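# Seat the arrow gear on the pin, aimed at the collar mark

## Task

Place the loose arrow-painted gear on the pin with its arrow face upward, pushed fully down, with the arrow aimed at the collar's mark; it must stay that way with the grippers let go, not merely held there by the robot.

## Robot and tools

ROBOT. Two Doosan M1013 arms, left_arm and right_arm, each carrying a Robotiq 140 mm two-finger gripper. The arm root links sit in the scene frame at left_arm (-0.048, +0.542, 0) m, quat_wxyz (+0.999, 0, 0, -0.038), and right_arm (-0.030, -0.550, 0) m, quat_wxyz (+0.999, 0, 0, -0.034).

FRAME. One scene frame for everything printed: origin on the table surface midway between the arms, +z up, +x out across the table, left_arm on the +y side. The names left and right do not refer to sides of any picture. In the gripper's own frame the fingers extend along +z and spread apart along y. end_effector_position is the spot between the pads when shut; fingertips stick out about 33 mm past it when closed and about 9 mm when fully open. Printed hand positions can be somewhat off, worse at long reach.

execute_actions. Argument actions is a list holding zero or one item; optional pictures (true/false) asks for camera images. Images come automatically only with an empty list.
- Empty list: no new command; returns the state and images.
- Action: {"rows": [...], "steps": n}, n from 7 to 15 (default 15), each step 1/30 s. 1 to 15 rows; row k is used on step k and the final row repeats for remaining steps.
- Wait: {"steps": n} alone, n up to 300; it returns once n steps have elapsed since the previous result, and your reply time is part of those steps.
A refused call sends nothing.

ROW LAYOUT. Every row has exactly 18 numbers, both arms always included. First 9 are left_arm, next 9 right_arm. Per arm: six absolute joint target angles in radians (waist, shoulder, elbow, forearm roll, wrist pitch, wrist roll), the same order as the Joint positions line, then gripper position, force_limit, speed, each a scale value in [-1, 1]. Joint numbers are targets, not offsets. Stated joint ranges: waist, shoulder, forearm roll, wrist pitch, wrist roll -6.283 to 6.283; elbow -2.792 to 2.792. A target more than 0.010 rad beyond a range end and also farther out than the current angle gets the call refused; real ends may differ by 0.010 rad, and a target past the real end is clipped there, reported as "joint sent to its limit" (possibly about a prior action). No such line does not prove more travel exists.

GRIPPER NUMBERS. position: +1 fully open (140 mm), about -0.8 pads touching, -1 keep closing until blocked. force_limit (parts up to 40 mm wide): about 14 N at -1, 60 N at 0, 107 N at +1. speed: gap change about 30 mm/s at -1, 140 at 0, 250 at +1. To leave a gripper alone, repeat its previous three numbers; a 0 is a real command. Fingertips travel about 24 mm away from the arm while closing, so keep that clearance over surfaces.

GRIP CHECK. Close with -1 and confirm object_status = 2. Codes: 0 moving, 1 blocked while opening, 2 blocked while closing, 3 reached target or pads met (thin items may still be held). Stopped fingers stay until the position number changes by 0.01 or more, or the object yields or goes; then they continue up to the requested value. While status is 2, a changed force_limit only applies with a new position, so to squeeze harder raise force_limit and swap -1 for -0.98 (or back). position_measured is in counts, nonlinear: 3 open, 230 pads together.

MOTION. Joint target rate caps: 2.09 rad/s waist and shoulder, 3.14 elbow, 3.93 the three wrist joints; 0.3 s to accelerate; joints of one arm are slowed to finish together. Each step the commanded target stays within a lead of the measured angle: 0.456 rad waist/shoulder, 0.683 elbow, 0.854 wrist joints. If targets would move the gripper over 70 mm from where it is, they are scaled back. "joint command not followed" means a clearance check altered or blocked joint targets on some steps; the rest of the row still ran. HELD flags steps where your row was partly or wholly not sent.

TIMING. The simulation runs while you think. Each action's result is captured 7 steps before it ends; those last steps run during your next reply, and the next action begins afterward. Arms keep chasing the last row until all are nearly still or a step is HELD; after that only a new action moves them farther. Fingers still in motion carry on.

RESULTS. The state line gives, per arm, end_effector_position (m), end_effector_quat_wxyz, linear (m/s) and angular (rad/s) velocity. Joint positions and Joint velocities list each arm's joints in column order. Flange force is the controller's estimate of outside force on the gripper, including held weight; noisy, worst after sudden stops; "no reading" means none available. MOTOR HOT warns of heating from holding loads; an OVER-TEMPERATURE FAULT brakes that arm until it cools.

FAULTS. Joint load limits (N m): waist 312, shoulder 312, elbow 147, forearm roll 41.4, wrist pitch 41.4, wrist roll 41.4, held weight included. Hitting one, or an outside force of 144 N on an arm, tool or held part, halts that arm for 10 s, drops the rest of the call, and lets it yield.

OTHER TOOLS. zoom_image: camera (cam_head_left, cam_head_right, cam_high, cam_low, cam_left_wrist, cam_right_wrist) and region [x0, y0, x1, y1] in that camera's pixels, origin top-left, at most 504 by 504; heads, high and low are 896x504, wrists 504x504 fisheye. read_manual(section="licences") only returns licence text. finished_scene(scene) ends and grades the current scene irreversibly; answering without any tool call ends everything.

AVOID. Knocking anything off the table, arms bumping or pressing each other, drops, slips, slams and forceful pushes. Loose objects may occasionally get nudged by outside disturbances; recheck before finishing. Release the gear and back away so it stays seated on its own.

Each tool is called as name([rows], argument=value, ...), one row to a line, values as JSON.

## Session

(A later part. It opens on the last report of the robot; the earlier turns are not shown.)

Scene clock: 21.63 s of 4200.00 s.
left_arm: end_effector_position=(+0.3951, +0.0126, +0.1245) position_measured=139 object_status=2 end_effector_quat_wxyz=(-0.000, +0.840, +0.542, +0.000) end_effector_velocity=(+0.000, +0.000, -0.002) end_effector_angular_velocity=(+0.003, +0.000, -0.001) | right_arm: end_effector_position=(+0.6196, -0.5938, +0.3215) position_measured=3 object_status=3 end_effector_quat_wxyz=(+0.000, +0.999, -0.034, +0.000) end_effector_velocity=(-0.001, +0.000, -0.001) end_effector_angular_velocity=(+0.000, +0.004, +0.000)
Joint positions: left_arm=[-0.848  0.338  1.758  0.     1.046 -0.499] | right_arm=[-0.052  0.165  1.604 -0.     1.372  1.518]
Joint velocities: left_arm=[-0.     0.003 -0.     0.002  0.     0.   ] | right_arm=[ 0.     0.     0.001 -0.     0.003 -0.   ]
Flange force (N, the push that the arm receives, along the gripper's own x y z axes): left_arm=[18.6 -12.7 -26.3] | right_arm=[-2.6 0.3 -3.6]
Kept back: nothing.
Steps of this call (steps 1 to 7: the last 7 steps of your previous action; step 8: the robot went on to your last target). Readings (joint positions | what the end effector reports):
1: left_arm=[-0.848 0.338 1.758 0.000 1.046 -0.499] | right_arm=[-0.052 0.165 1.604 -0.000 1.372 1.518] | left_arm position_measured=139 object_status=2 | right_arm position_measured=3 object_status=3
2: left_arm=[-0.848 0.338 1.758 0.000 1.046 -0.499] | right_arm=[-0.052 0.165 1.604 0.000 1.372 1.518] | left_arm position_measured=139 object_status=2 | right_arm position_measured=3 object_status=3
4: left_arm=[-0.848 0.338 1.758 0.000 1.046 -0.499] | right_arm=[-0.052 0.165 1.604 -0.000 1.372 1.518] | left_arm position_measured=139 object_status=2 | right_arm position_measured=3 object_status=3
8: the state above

execute_actions([
  {"rows":[[-0.8484,0.3384,1.7577,0,1.0455,-0.47,-1,-0.2,-0.5,-0.052,0.165,1.604,0,1.372,1.518,1,0,0]]},
], pictures=true)

zoom_image(camera="cam_left_wrist", region=[170, 130, 350, 340])

Scene clock: 22.17 s of 4200.00 s.
left_arm: end_effector_position=(+0.3951, +0.0125, +0.1242) position_measured=139 object_status=2 end_effector_quat_wxyz=(+0.000, +0.848, +0.530, -0.000) end_effector_velocity=(+0.000, +0.001, -0.001) end_effector_angular_velocity=(+0.001, +0.001, +0.000) | right_arm: end_effector_position=(+0.6196, -0.5938, +0.3215) position_measured=3 object_status=3 end_effector_quat_wxyz=(+0.000, +0.999, -0.034, +0.000) end_effector_velocity=(+0.000, -0.001, -0.000) end_effector_angular_velocity=(-0.000, -0.001, -0.001)
Joint positions: left_arm=[-0.848  0.339  1.758 -0.     1.045 -0.47 ] | right_arm=[-0.052  0.165  1.604 -0.     1.372  1.518]
Joint velocities: left_arm=[ 0.001  0.     0.001 -0.001  0.     0.001] | right_arm=[-0.001  0.    -0.     0.    -0.001  0.   ]
Flange force (N, the push that the arm receives, along the gripper's own x y z axes): left_arm=[-3.4 -9.1 8.2] | right_arm=[-1.5 0.8 -2.8]
Steps of this call (steps 1 to 8: the robot went on to your last target; steps 9 to 16: the first 8 steps of this action). Readings (joint positions | what the end effector reports):
9: left_arm=[-0.848 0.338 1.758 0.000 1.046 -0.499] | right_arm=[-0.052 0.165 1.604 -0.000 1.372 1.518] | left_arm position_measured=139 object_status=2 | right_arm position_measured=3 object_status=3
10: left_arm=[-0.848 0.338 1.758 0.000 1.045 -0.492] | right_arm=[-0.052 0.165 1.604 -0.000 1.372 1.518] | left_arm position_measured=139 object_status=2 | right_arm position_measured=3 object_status=3
12: left_arm=[-0.848 0.339 1.758 -0.000 1.045 -0.472] | right_arm=[-0.052 0.165 1.604 -0.000 1.372 1.518] | left_arm position_measured=139 object_status=2 | right_arm position_measured=3 object_status=3
16: the state above

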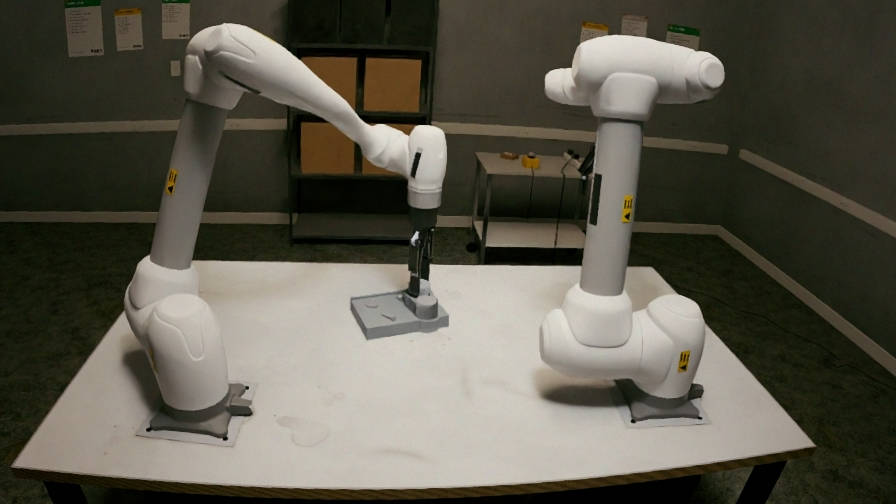

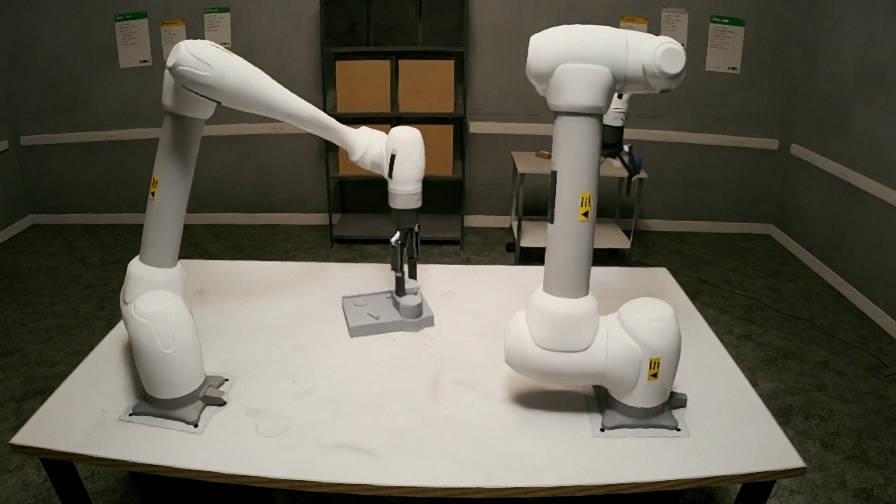

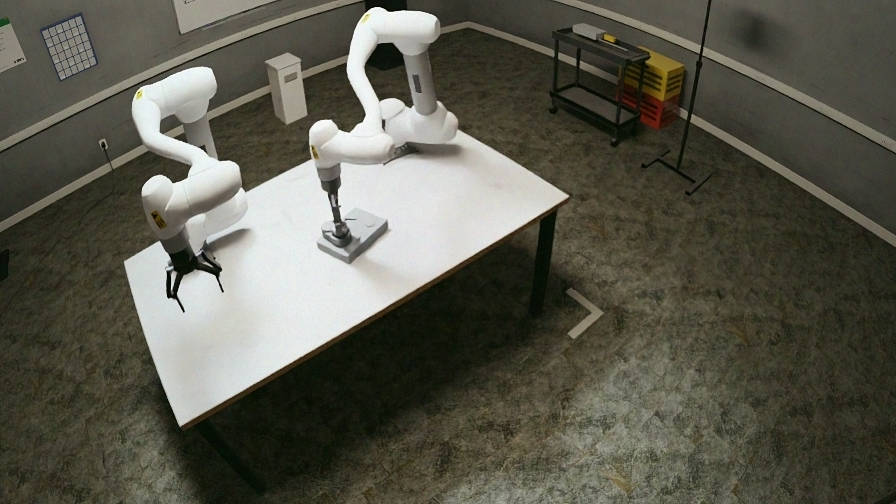

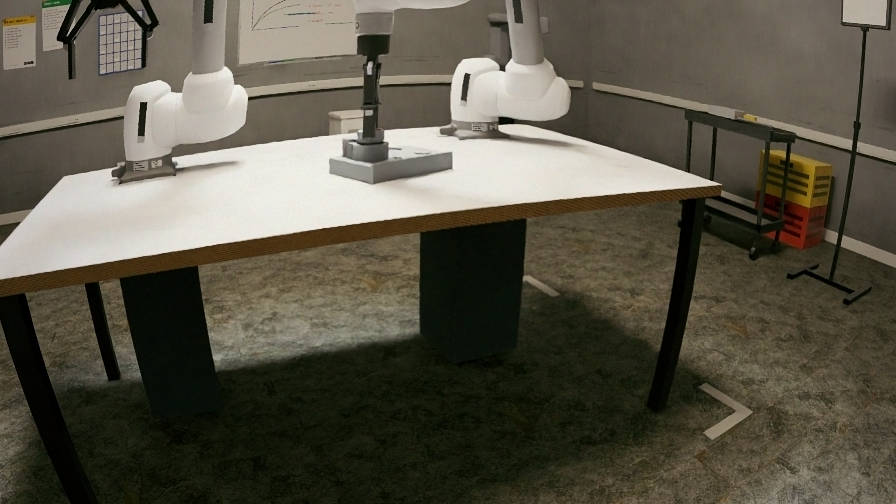

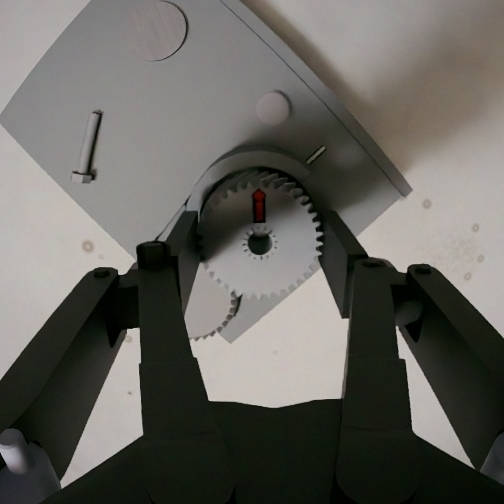

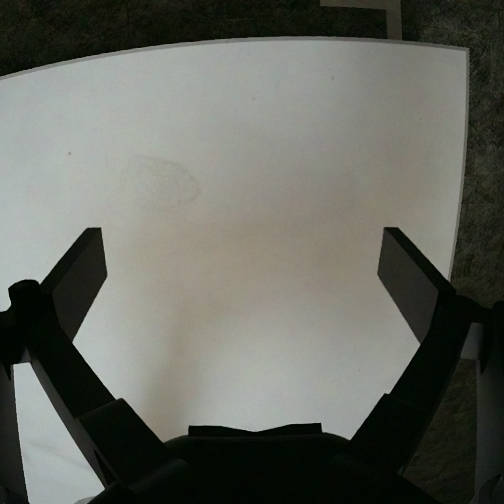

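Region (170, 130, 350, 340) of cam_left_wrist's 504x504 image, scaled by 2.400, with more detail than that image has; it fills the left 432 columns of this view, and the rest is white.

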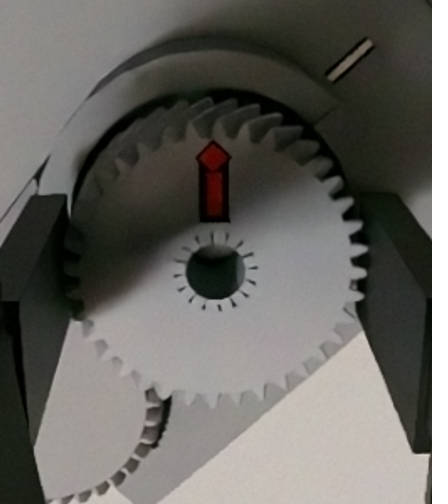

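In the tooth lead-in. Follow the helix down 2 mm per step.

execute_actions([
  {"rows":[[-0.8487,0.340,1.7597,0,1.0419,-0.445,-1,-0.2,-0.5,-0.052,0.165,1.604,0,1.372,1.518,1,0,0]]},
])

Scene clock: 22.67 s of 4200.00 s.
left_arm: end_effector_position=(+0.3949, +0.0124, +0.1225) position_measured=139 object_status=2 end_effector_quat_wxyz=(+0.000, +0.855, +0.519, -0.000) end_effector_velocity=(-0.000, +0.000, -0.000) end_effector_angular_velocity=(-0.001, +0.000, +0.001) | right_arm: end_effector_position=(+0.6196, -0.5938, +0.3215) position_measured=3 object_status=3 end_effector_quat_wxyz=(+0.000, +0.999, -0.034, +0.000) end_effector_velocity=(-0.000, +0.000, -0.000) end_effector_angular_velocity=(-0.000, -0.001, +0.001)
Joint positions: left_arm=[-0.849  0.34   1.76  -0.     1.042 -0.445] | right_arm=[-0.052  0.165  1.604  0.     1.372  1.518]
Joint velocities: left_arm=[ 0.001 -0.001  0.002 -0.001 -0.002  0.001] | right_arm=[ 0.    -0.001  0.001 -0.    -0.001 -0.   ]
Flange force (N, the push that the arm receives, along the gripper's own x y z axes): left_arm=[4.2 -10.9 -13.7] | right_arm=[0.9 1.0 -2.1]
Steps of this call (steps 1 to 7: the last 7 steps of your previous action; steps 8 to 15: the first 8 steps of this action). Readings (joint positions | what the end effector reports):
8: left_arm=[-0.848 0.338 1.758 -0.000 1.045 -0.470] | right_arm=[-0.052 0.165 1.604 -0.000 1.372 1.518] | left_arm position_measured=139 object_status=2 | right_arm position_measured=3 object_status=3
9: left_arm=[-0.848 0.339 1.758 -0.000 1.045 -0.463] | right_arm=[-0.052 0.165 1.604 -0.000 1.372 1.518] | left_arm position_measured=139 object_status=2 | right_arm position_measured=3 object_status=3
11: left_arm=[-0.849 0.340 1.759 -0.000 1.043 -0.446] | right_arm=[-0.052 0.165 1.604 -0.000 1.372 1.518] | left_arm position_measured=139 object_status=2 | right_arm position_measured=3 object_status=3
15: the state above

execute_actions([
  {"rows":[[-0.8487,0.3417,1.7614,0,1.0385,-0.40,-1,-0.2,-0.5,-0.052,0.165,1.604,0,1.372,1.518,1,0,0]]},
])

execute_actions([
  {"rows":[[-0.8487,0.3434,1.7632,0,1.035,-0.375,-1,-0.2,-0.5,-0.052,0.165,1.604,0,1.372,1.518,1,0,0]]},
])

Scene clock: 23.23 s of 4200.00 s.
left_arm: end_effector_position=(+0.3948, +0.0124, +0.1204) position_measured=139 object_status=2 end_effector_quat_wxyz=(-0.000, +0.866, +0.499, -0.000) end_effector_velocity=(-0.001, +0.001, -0.000) end_effector_angular_velocity=(+0.002, -0.001, -0.004) | right_arm: end_effector_position=(+0.6196, -0.5938, +0.3215) position_measured=3 object_status=3 end_effector_quat_wxyz=(+0.000, +0.999, -0.034, +0.000) end_effector_velocity=(+0.000, -0.001, +0.000) end_effector_angular_velocity=(-0.000, -0.001, -0.001)
Joint positions: left_arm=[-0.849  0.342  1.761 -0.     1.039 -0.4  ] | right_arm=[-0.052  0.165  1.604 -0.     1.372  1.518]
Joint velocities: left_arm=[-0.001 -0.001  0.001  0.002  0.001  0.002] | right_arm=[-0.001 -0.    -0.    -0.    -0.001  0.   ]
Flange force (N, the push that the arm receives, along the gripper's own x y z axes): left_arm=[6.5 -14.7 -27.4] | right_arm=[-1.8 1.1 -2.2]
Steps of this call (steps 1 to 7: the last 7 steps of your previous action; steps 8 to 9: the robot went on to your last target; steps 10 to 17: the first 8 steps of this action). Readings (joint positions | what the end effector reports):
10: left_arm=[-0.849 0.340 1.760 -0.000 1.042 -0.445] | right_arm=[-0.052 0.165 1.604 -0.000 1.372 1.518] | left_arm position_measured=139 object_status=2 | right_arm position_measured=3 object_status=3
11: left_arm=[-0.849 0.340 1.760 -0.000 1.041 -0.438] | right_arm=[-0.052 0.165 1.604 -0.000 1.372 1.518] | left_arm position_measured=139 object_status=2 | right_arm position_measured=3 object_status=3
13: left_arm=[-0.849 0.341 1.761 -0.000 1.039 -0.405] | right_arm=[-0.052 0.165 1.604 -0.000 1.372 1.518] | left_arm position_measured=139 object_status=2 | right_arm position_measured=3 object_status=3
17: the state above

Scene clock: 23.73 s of 4200.00 s.
left_arm: end_effector_position=(+0.3948, +0.0124, +0.1182) position_measured=139 object_status=2 end_effector_quat_wxyz=(-0.000, +0.873, +0.489, -0.000) end_effector_velocity=(+0.000, -0.001, -0.001) end_effector_angular_velocity=(-0.000, -0.000, -0.001) | right_arm: end_effector_position=(+0.6196, -0.5938, +0.3215) position_measured=3 object_status=3 end_effector_quat_wxyz=(+0.000, +0.999, -0.034, +0.000) end_effector_velocity=(+0.000, +0.000, -0.000) end_effector_angular_velocity=(-0.000, -0.001, +0.001)
Joint positions: left_arm=[-0.849  0.344  1.763 -0.     1.035 -0.375] | right_arm=[-0.052  0.165  1.604 -0.     1.372  1.518]
Joint velocities: left_arm=[-0.     0.002 -0.001  0.    -0.001  0.   ] | right_arm=[ 0.001 -0.     0.    -0.    -0.001  0.   ]
Flange force (N, the push that the arm receives, along the gripper's own x y z axes): left_arm=[2.9 -9.8 -5.7] | right_arm=[0.4 0.8 -2.0]
Steps of this call (steps 1 to 7: the last 7 steps of your previous action; steps 8 to 15: the first 8 steps of this action). Readings (joint positions | what the end effector reports):
8: left_arm=[-0.849 0.342 1.761 -0.000 1.038 -0.400] | right_arm=[-0.052 0.165 1.604 -0.000 1.372 1.518] | left_arm position_measured=139 object_status=2 | right_arm position_measured=3 object_status=3
9: left_arm=[-0.849 0.342 1.762 -0.000 1.038 -0.393] | right_arm=[-0.052 0.165 1.604 -0.000 1.372 1.518] | left_arm position_measured=139 object_status=2 | right_arm position_measured=3 object_status=3
11: left_arm=[-0.849 0.344 1.763 -0.000 1.035 -0.376] | right_arm=[-0.052 0.165 1.604 -0.000 1.372 1.518] | left_arm position_measured=139 object_status=2 | right_arm position_measured=3 object_status=3
15: the state above

execute_actions([
  {"rows":[[-0.8487,0.3451,1.7649,0,1.0316,-0.351,-1,-0.2,-0.5,-0.052,0.165,1.604,0,1.372,1.518,1,0,0]]},
])

execute_actions([
  {"rows":[[-0.8487,0.3468,1.7666,0,1.0282,-0.327,-1,-0.2,-0.5,-0.052,0.165,1.604,0,1.372,1.518,1,0,0]]},
], pictures=true)

zoom_image(camera="cam_left_wrist", region=[170, 130, 350, 340])

Scene clock: 24.27 s of 4200.00 s.
left_arm: end_effector_position=(+0.3949, +0.0124, +0.1164) position_measured=139 object_status=2 end_effector_quat_wxyz=(+0.000, +0.878, +0.478, -0.000) end_effector_velocity=(-0.000, +0.000, -0.000) end_effector_angular_velocity=(+0.001, -0.000, -0.001) | right_arm: end_effector_position=(+0.6196, -0.5938, +0.3215) position_measured=3 object_status=3 end_effector_quat_wxyz=(+0.000, +0.999, -0.034, +0.000) end_effector_velocity=(+0.002, +0.000, +0.001) end_effector_angular_velocity=(-0.000, -0.004, +0.001)
Joint positions: left_arm=[-0.849  0.345  1.765 -0.     1.032 -0.351] | right_arm=[-0.052  0.165  1.604 -0.     1.372  1.518]
Joint velocities: left_arm=[-0.     0.001 -0.     0.001  0.     0.   ] | right_arm=[ 0.001 -0.    -0.002  0.    -0.002 -0.   ]
Flange force (N, the push that the arm receives, along the gripper's own x y z axes): left_arm=[2.4 -13.6 -4.2] | right_arm=[-1.5 0.3 -2.8]
Steps of this call (steps 1 to 7: the last 7 steps of your previous action; step 8: the robot went on to your last target; steps 9 to 16: the first 8 steps of this action). Readings (joint positions | what the end effector reports):
9: left_arm=[-0.849 0.343 1.763 -0.000 1.035 -0.375] | right_arm=[-0.052 0.165 1.604 -0.000 1.372 1.518] | left_arm position_measured=139 object_status=2 | right_arm position_measured=3 object_status=3
10: left_arm=[-0.849 0.344 1.763 -0.000 1.034 -0.368] | right_arm=[-0.052 0.165 1.604 -0.000 1.372 1.518] | left_arm position_measured=139 object_status=2 | right_arm position_measured=3 object_status=3
12: left_arm=[-0.849 0.345 1.765 -0.000 1.032 -0.352] | right_arm=[-0.052 0.165 1.604 -0.000 1.372 1.518] | left_arm position_measured=139 object_status=2 | right_arm position_measured=3 object_status=3
16: the state above

Scene clock: 24.77 s of 4200.00 s.
left_arm: end_effector_position=(+0.3948, +0.0124, +0.1143) position_measured=139 object_status=2 end_effector_quat_wxyz=(-0.000, +0.884, +0.468, -0.000) end_effector_velocity=(+0.000, +0.000, +0.000) end_effector_angular_velocity=(+0.001, +0.001, +0.000) | right_arm: end_effector_position=(+0.6196, -0.5938, +0.3215) position_measured=3 object_status=3 end_effector_quat_wxyz=(+0.000, +0.999, -0.034, +0.000) end_effector_velocity=(+0.000, -0.001, -0.000) end_effector_angular_velocity=(-0.001, -0.001, -0.000)
Joint positions: left_arm=[-0.849  0.347  1.767 -0.     1.028 -0.327] | right_arm=[-0.052  0.165  1.604 -0.     1.372  1.518]
Joint velocities: left_arm=[ 0.    -0.    -0.    -0.     0.001  0.   ] | right_arm=[-0.    -0.     0.001 -0.001 -0.002  0.   ]
Flange force (N, the push that the arm receives, along the gripper's own x y z axes): left_arm=[1.4 -11.4 2.5] | right_arm=[0.4 0.9 -2.8]
Steps of this call (steps 1 to 7: the last 7 steps of your previous action; steps 8 to 15: the first 8 steps of this action). Readings (joint positions | what the end effector reports):
8: left_arm=[-0.849 0.345 1.765 -0.000 1.032 -0.351] | right_arm=[-0.052 0.165 1.604 -0.000 1.372 1.518] | left_arm position_measured=139 object_status=2 | right_arm position_measured=3 object_status=3
9: left_arm=[-0.849 0.346 1.765 -0.000 1.031 -0.344] | right_arm=[-0.052 0.165 1.604 -0.000 1.372 1.518] | left_arm position_measured=139 object_status=2 | right_arm position_measured=3 object_status=3
11: left_arm=[-0.849 0.347 1.767 -0.000 1.028 -0.328] | right_arm=[-0.052 0.165 1.604 -0.000 1.372 1.518] | left_arm position_measured=139 object_status=2 | right_arm position_measured=3 object_status=3
15: the state above

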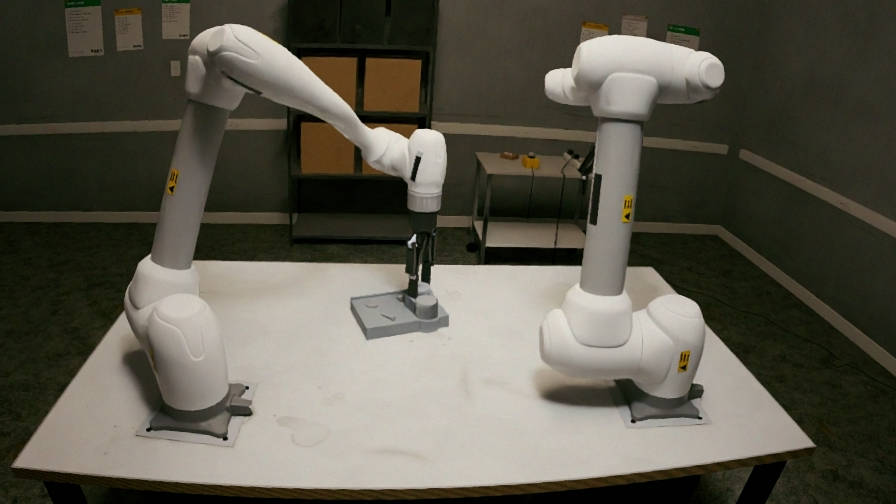

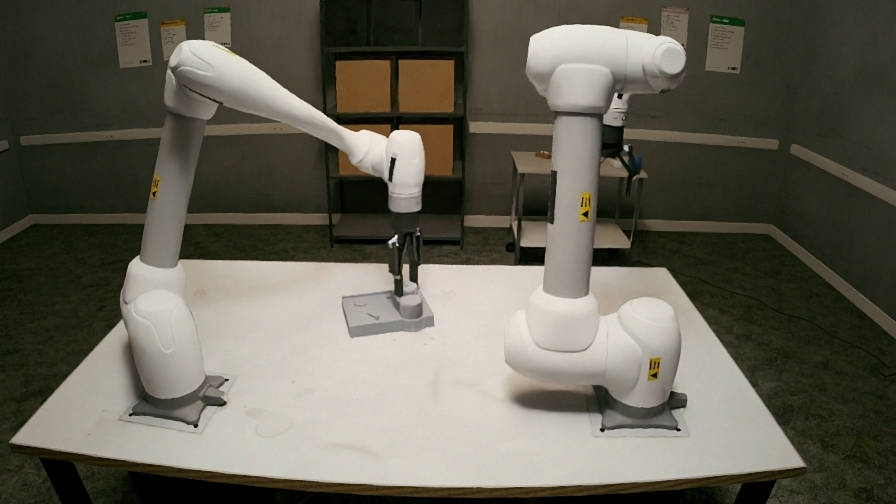

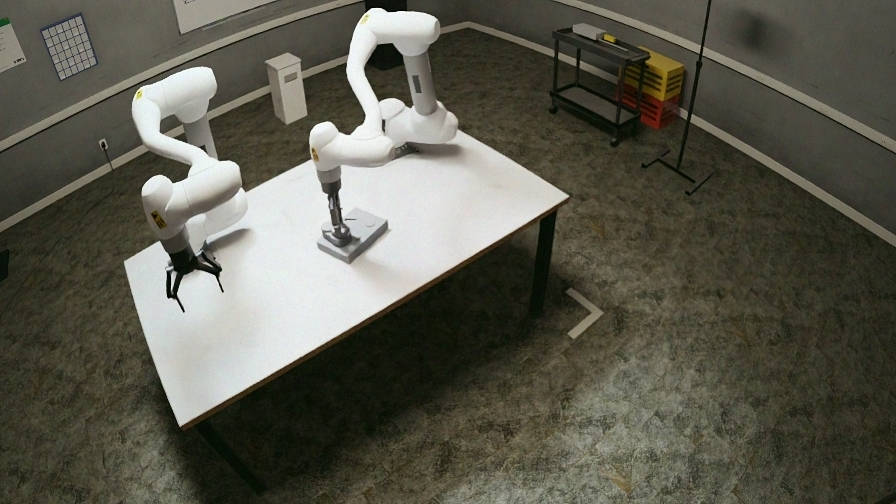

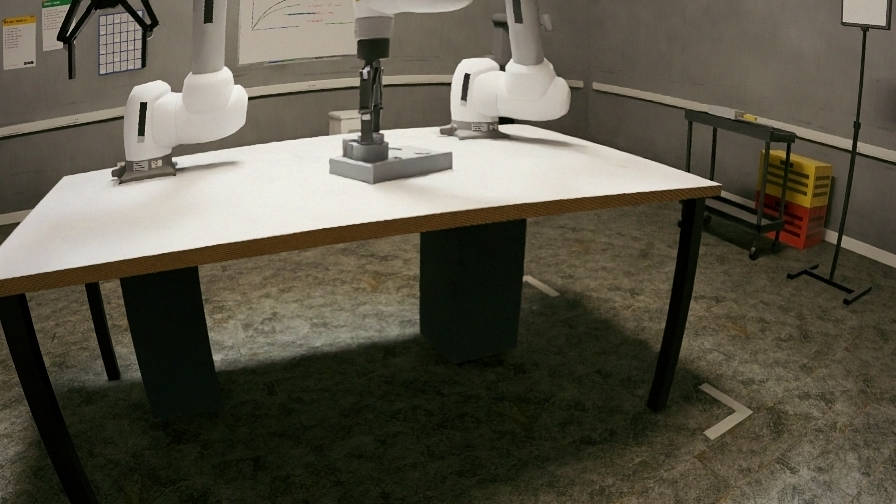

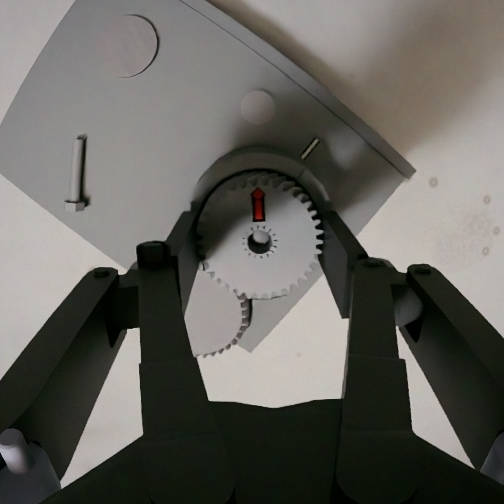

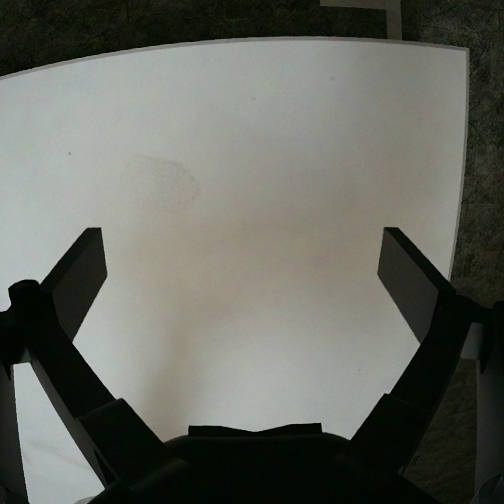

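Region (170, 130, 350, 340) of cam_left_wrist's 504x504 image, scaled by 2.400, with more detail than that image has; it fills the left 432 columns of this view, and the rest is white.

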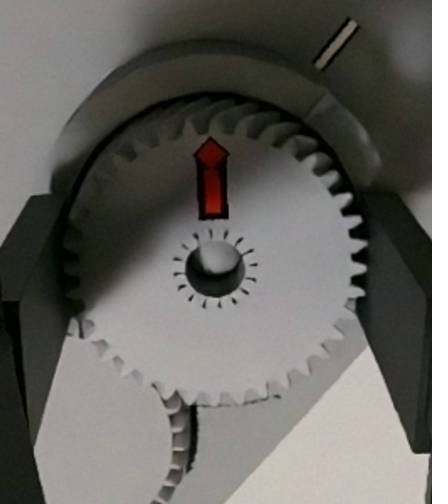

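Consistent with this tooth. Release.

execute_actions([
  {"rows":[[-0.8487,0.3468,1.7666,0,1.0282,-0.327,0.1,-0.2,-0.5,-0.052,0.165,1.604,0,1.372,1.518,1,0,0]]},
])

execute_actions([
  {"rows":[[-0.8487,0.3275,1.7457,0,1.0684,-0.327,0.1,-0.2,-0.5,-0.052,0.165,1.604,0,1.372,1.518,1,0,0]]},
], pictures=true)

zoom_image(camera="cam_left_wrist", region=[170, 110, 350, 320])

Scene clock: 25.33 s of 4200.00 s.
left_arm: end_effector_position=(+0.3949, +0.0123, +0.1145) position_measured=117 object_status=0 end_effector_quat_wxyz=(+0.000, +0.884, +0.468, +0.000) end_effector_velocity=(-0.001, +0.001, -0.001) end_effector_angular_velocity=(+0.004, +0.003, +0.000) | right_arm: end_effector_position=(+0.6196, -0.5938, +0.3215) position_measured=3 object_status=3 end_effector_quat_wxyz=(+0.000, +0.999, -0.034, +0.000) end_effector_velocity=(-0.000, +0.001, +0.000) end_effector_angular_velocity=(-0.000, +0.001, +0.002)
Joint positions: left_arm=[-0.849  0.347  1.767 -0.     1.028 -0.327] | right_arm=[-0.052  0.165  1.604 -0.     1.372  1.518]
Joint velocities: left_arm=[-0.001  0.001 -0.    -0.001  0.004 -0.001] | right_arm=[ 0.002 -0.    -0.    -0.     0.002 -0.   ]
Flange force (N, the push that the arm receives, along the gripper's own x y z axes): left_arm=[-6.3 3.3 3.2] | right_arm=[-1.0 2.7 -2.8]
Steps of this call (steps 1 to 7: the last 7 steps of your previous action; steps 8 to 9: the robot went on to your last target; steps 10 to 17: the first 8 steps of this action). Readings (joint positions | what the end effector reports):
10: left_arm=[-0.849 0.347 1.767 -0.000 1.028 -0.327] | right_arm=[-0.052 0.165 1.604 -0.000 1.372 1.518] | left_arm position_measured=139 object_status=0 | right_arm position_measured=3 object_status=3
11: left_arm=[-0.849 0.347 1.767 -0.000 1.028 -0.327] | right_arm=[-0.052 0.165 1.604 0.000 1.372 1.518] | left_arm position_measured=139 object_status=0 | right_arm position_measured=3 object_status=3
13: left_arm=[-0.849 0.347 1.767 -0.000 1.028 -0.327] | right_arm=[-0.052 0.165 1.604 -0.000 1.372 1.518] | left_arm position_measured=128 object_status=0 | right_arm position_measured=3 object_status=3
17: the state above

Scene clock: 25.83 s of 4200.00 s.
left_arm: end_effector_position=(+0.3949, +0.0124, +0.1379) position_measured=117 object_status=3 end_effector_quat_wxyz=(+0.000, +0.884, +0.467, +0.000) end_effector_velocity=(-0.001, +0.000, -0.001) end_effector_angular_velocity=(+0.001, +0.002, +0.000) | right_arm: end_effector_position=(+0.6196, -0.5938, +0.3215) position_measured=3 object_status=3 end_effector_quat_wxyz=(+0.000, +0.999, -0.034, +0.000) end_effector_velocity=(+0.000, -0.000, -0.000) end_effector_angular_velocity=(-0.001, -0.002, -0.000)
Joint positions: left_arm=[-0.849  0.328  1.746  0.     1.068 -0.327] | right_arm=[-0.052  0.165  1.604 -0.     1.372  1.518]
Joint velocities: left_arm=[-0.     0.     0.001 -0.001  0.     0.   ] | right_arm=[-0.    -0.     0.    -0.    -0.002 -0.   ]
Flange force (N, the push that the arm receives, along the gripper's own x y z axes): left_arm=[-4.5 1.7 1.9] | right_arm=[-0.1 0.9 -3.2]
Steps of this call (steps 1 to 7: the last 7 steps of your previous action; steps 8 to 15: the first 8 steps of this action). Readings (joint positions | what the end effector reports):
8: left_arm=[-0.849 0.347 1.767 -0.000 1.028 -0.327] | right_arm=[-0.052 0.165 1.604 -0.000 1.372 1.518] | left_arm position_measured=117 object_status=3 | right_arm position_measured=3 object_status=3
9: left_arm=[-0.849 0.344 1.764 -0.000 1.036 -0.327] | right_arm=[-0.052 0.165 1.604 -0.000 1.372 1.518] | left_arm position_measured=117 object_status=3 | right_arm position_measured=3 object_status=3
11: left_arm=[-0.849 0.329 1.747 0.000 1.065 -0.327] | right_arm=[-0.052 0.165 1.604 -0.000 1.372 1.518] | left_arm position_measured=117 object_status=3 | right_arm position_measured=3 object_status=3
15: the state above

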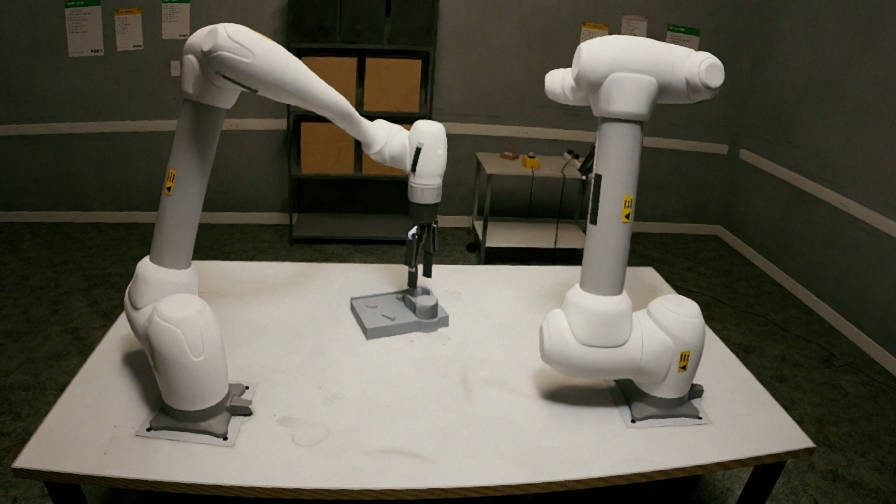

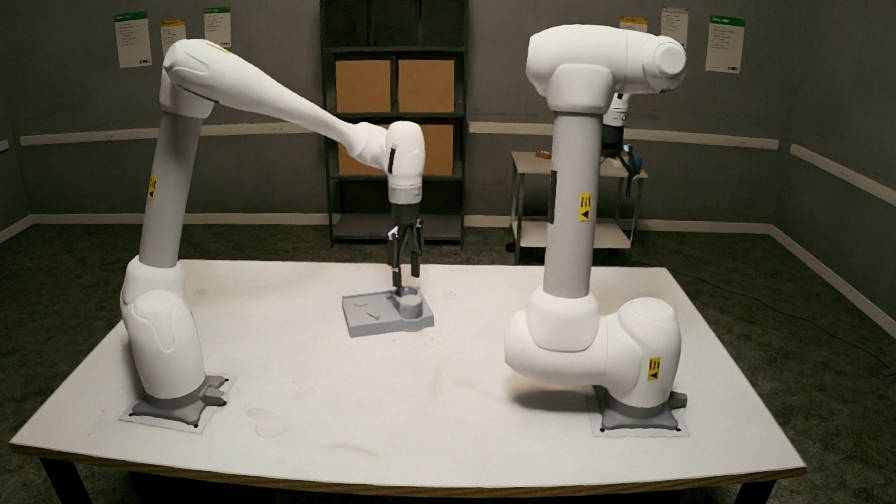

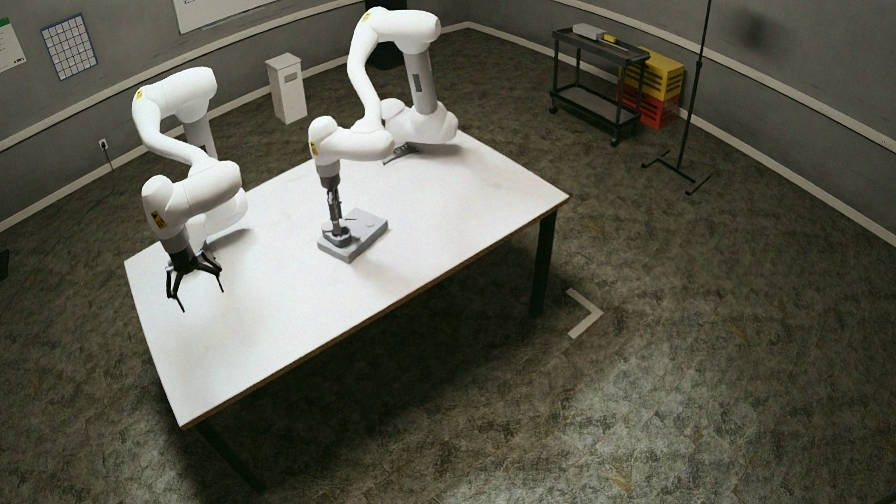

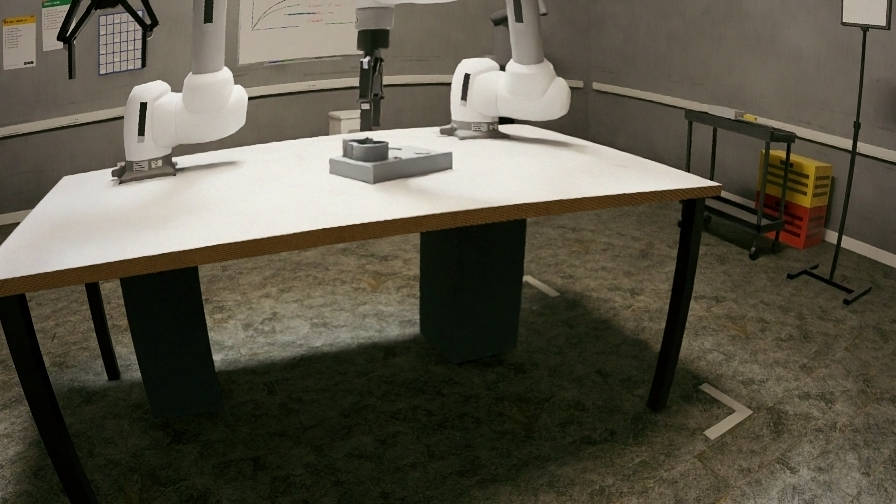

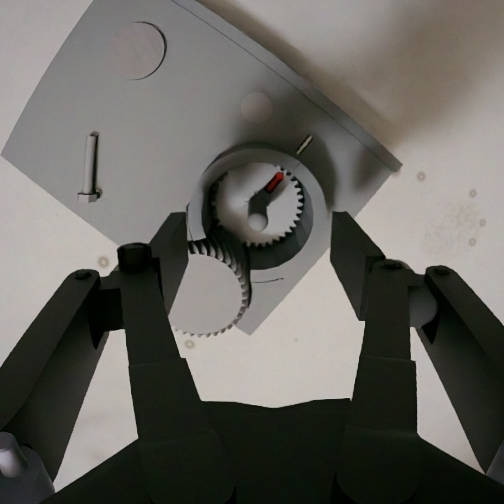

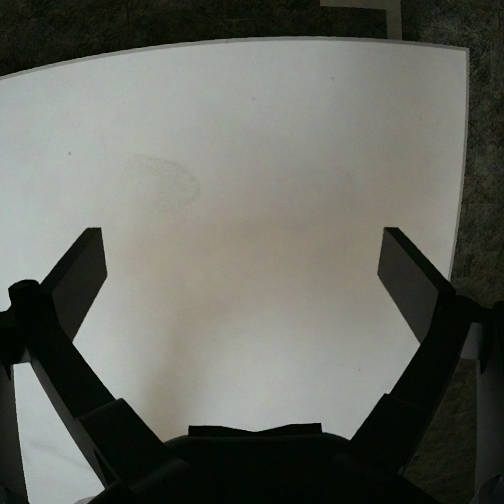

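Region (170, 110, 350, 320) of cam_left_wrist's 504x504 image, scaled by 2.400, with more detail than that image has; it fills the left 432 columns of this view, and the rest is white.

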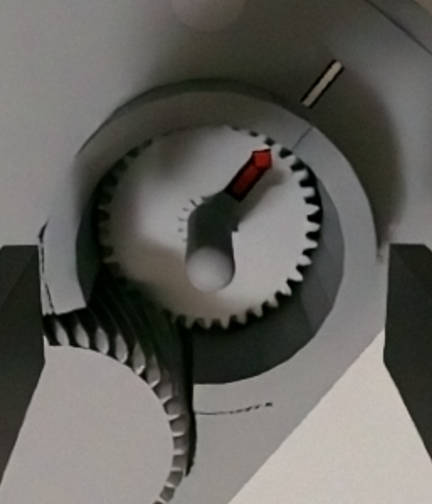

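finished_scene(scene=1)

The scene is finished: the task was done.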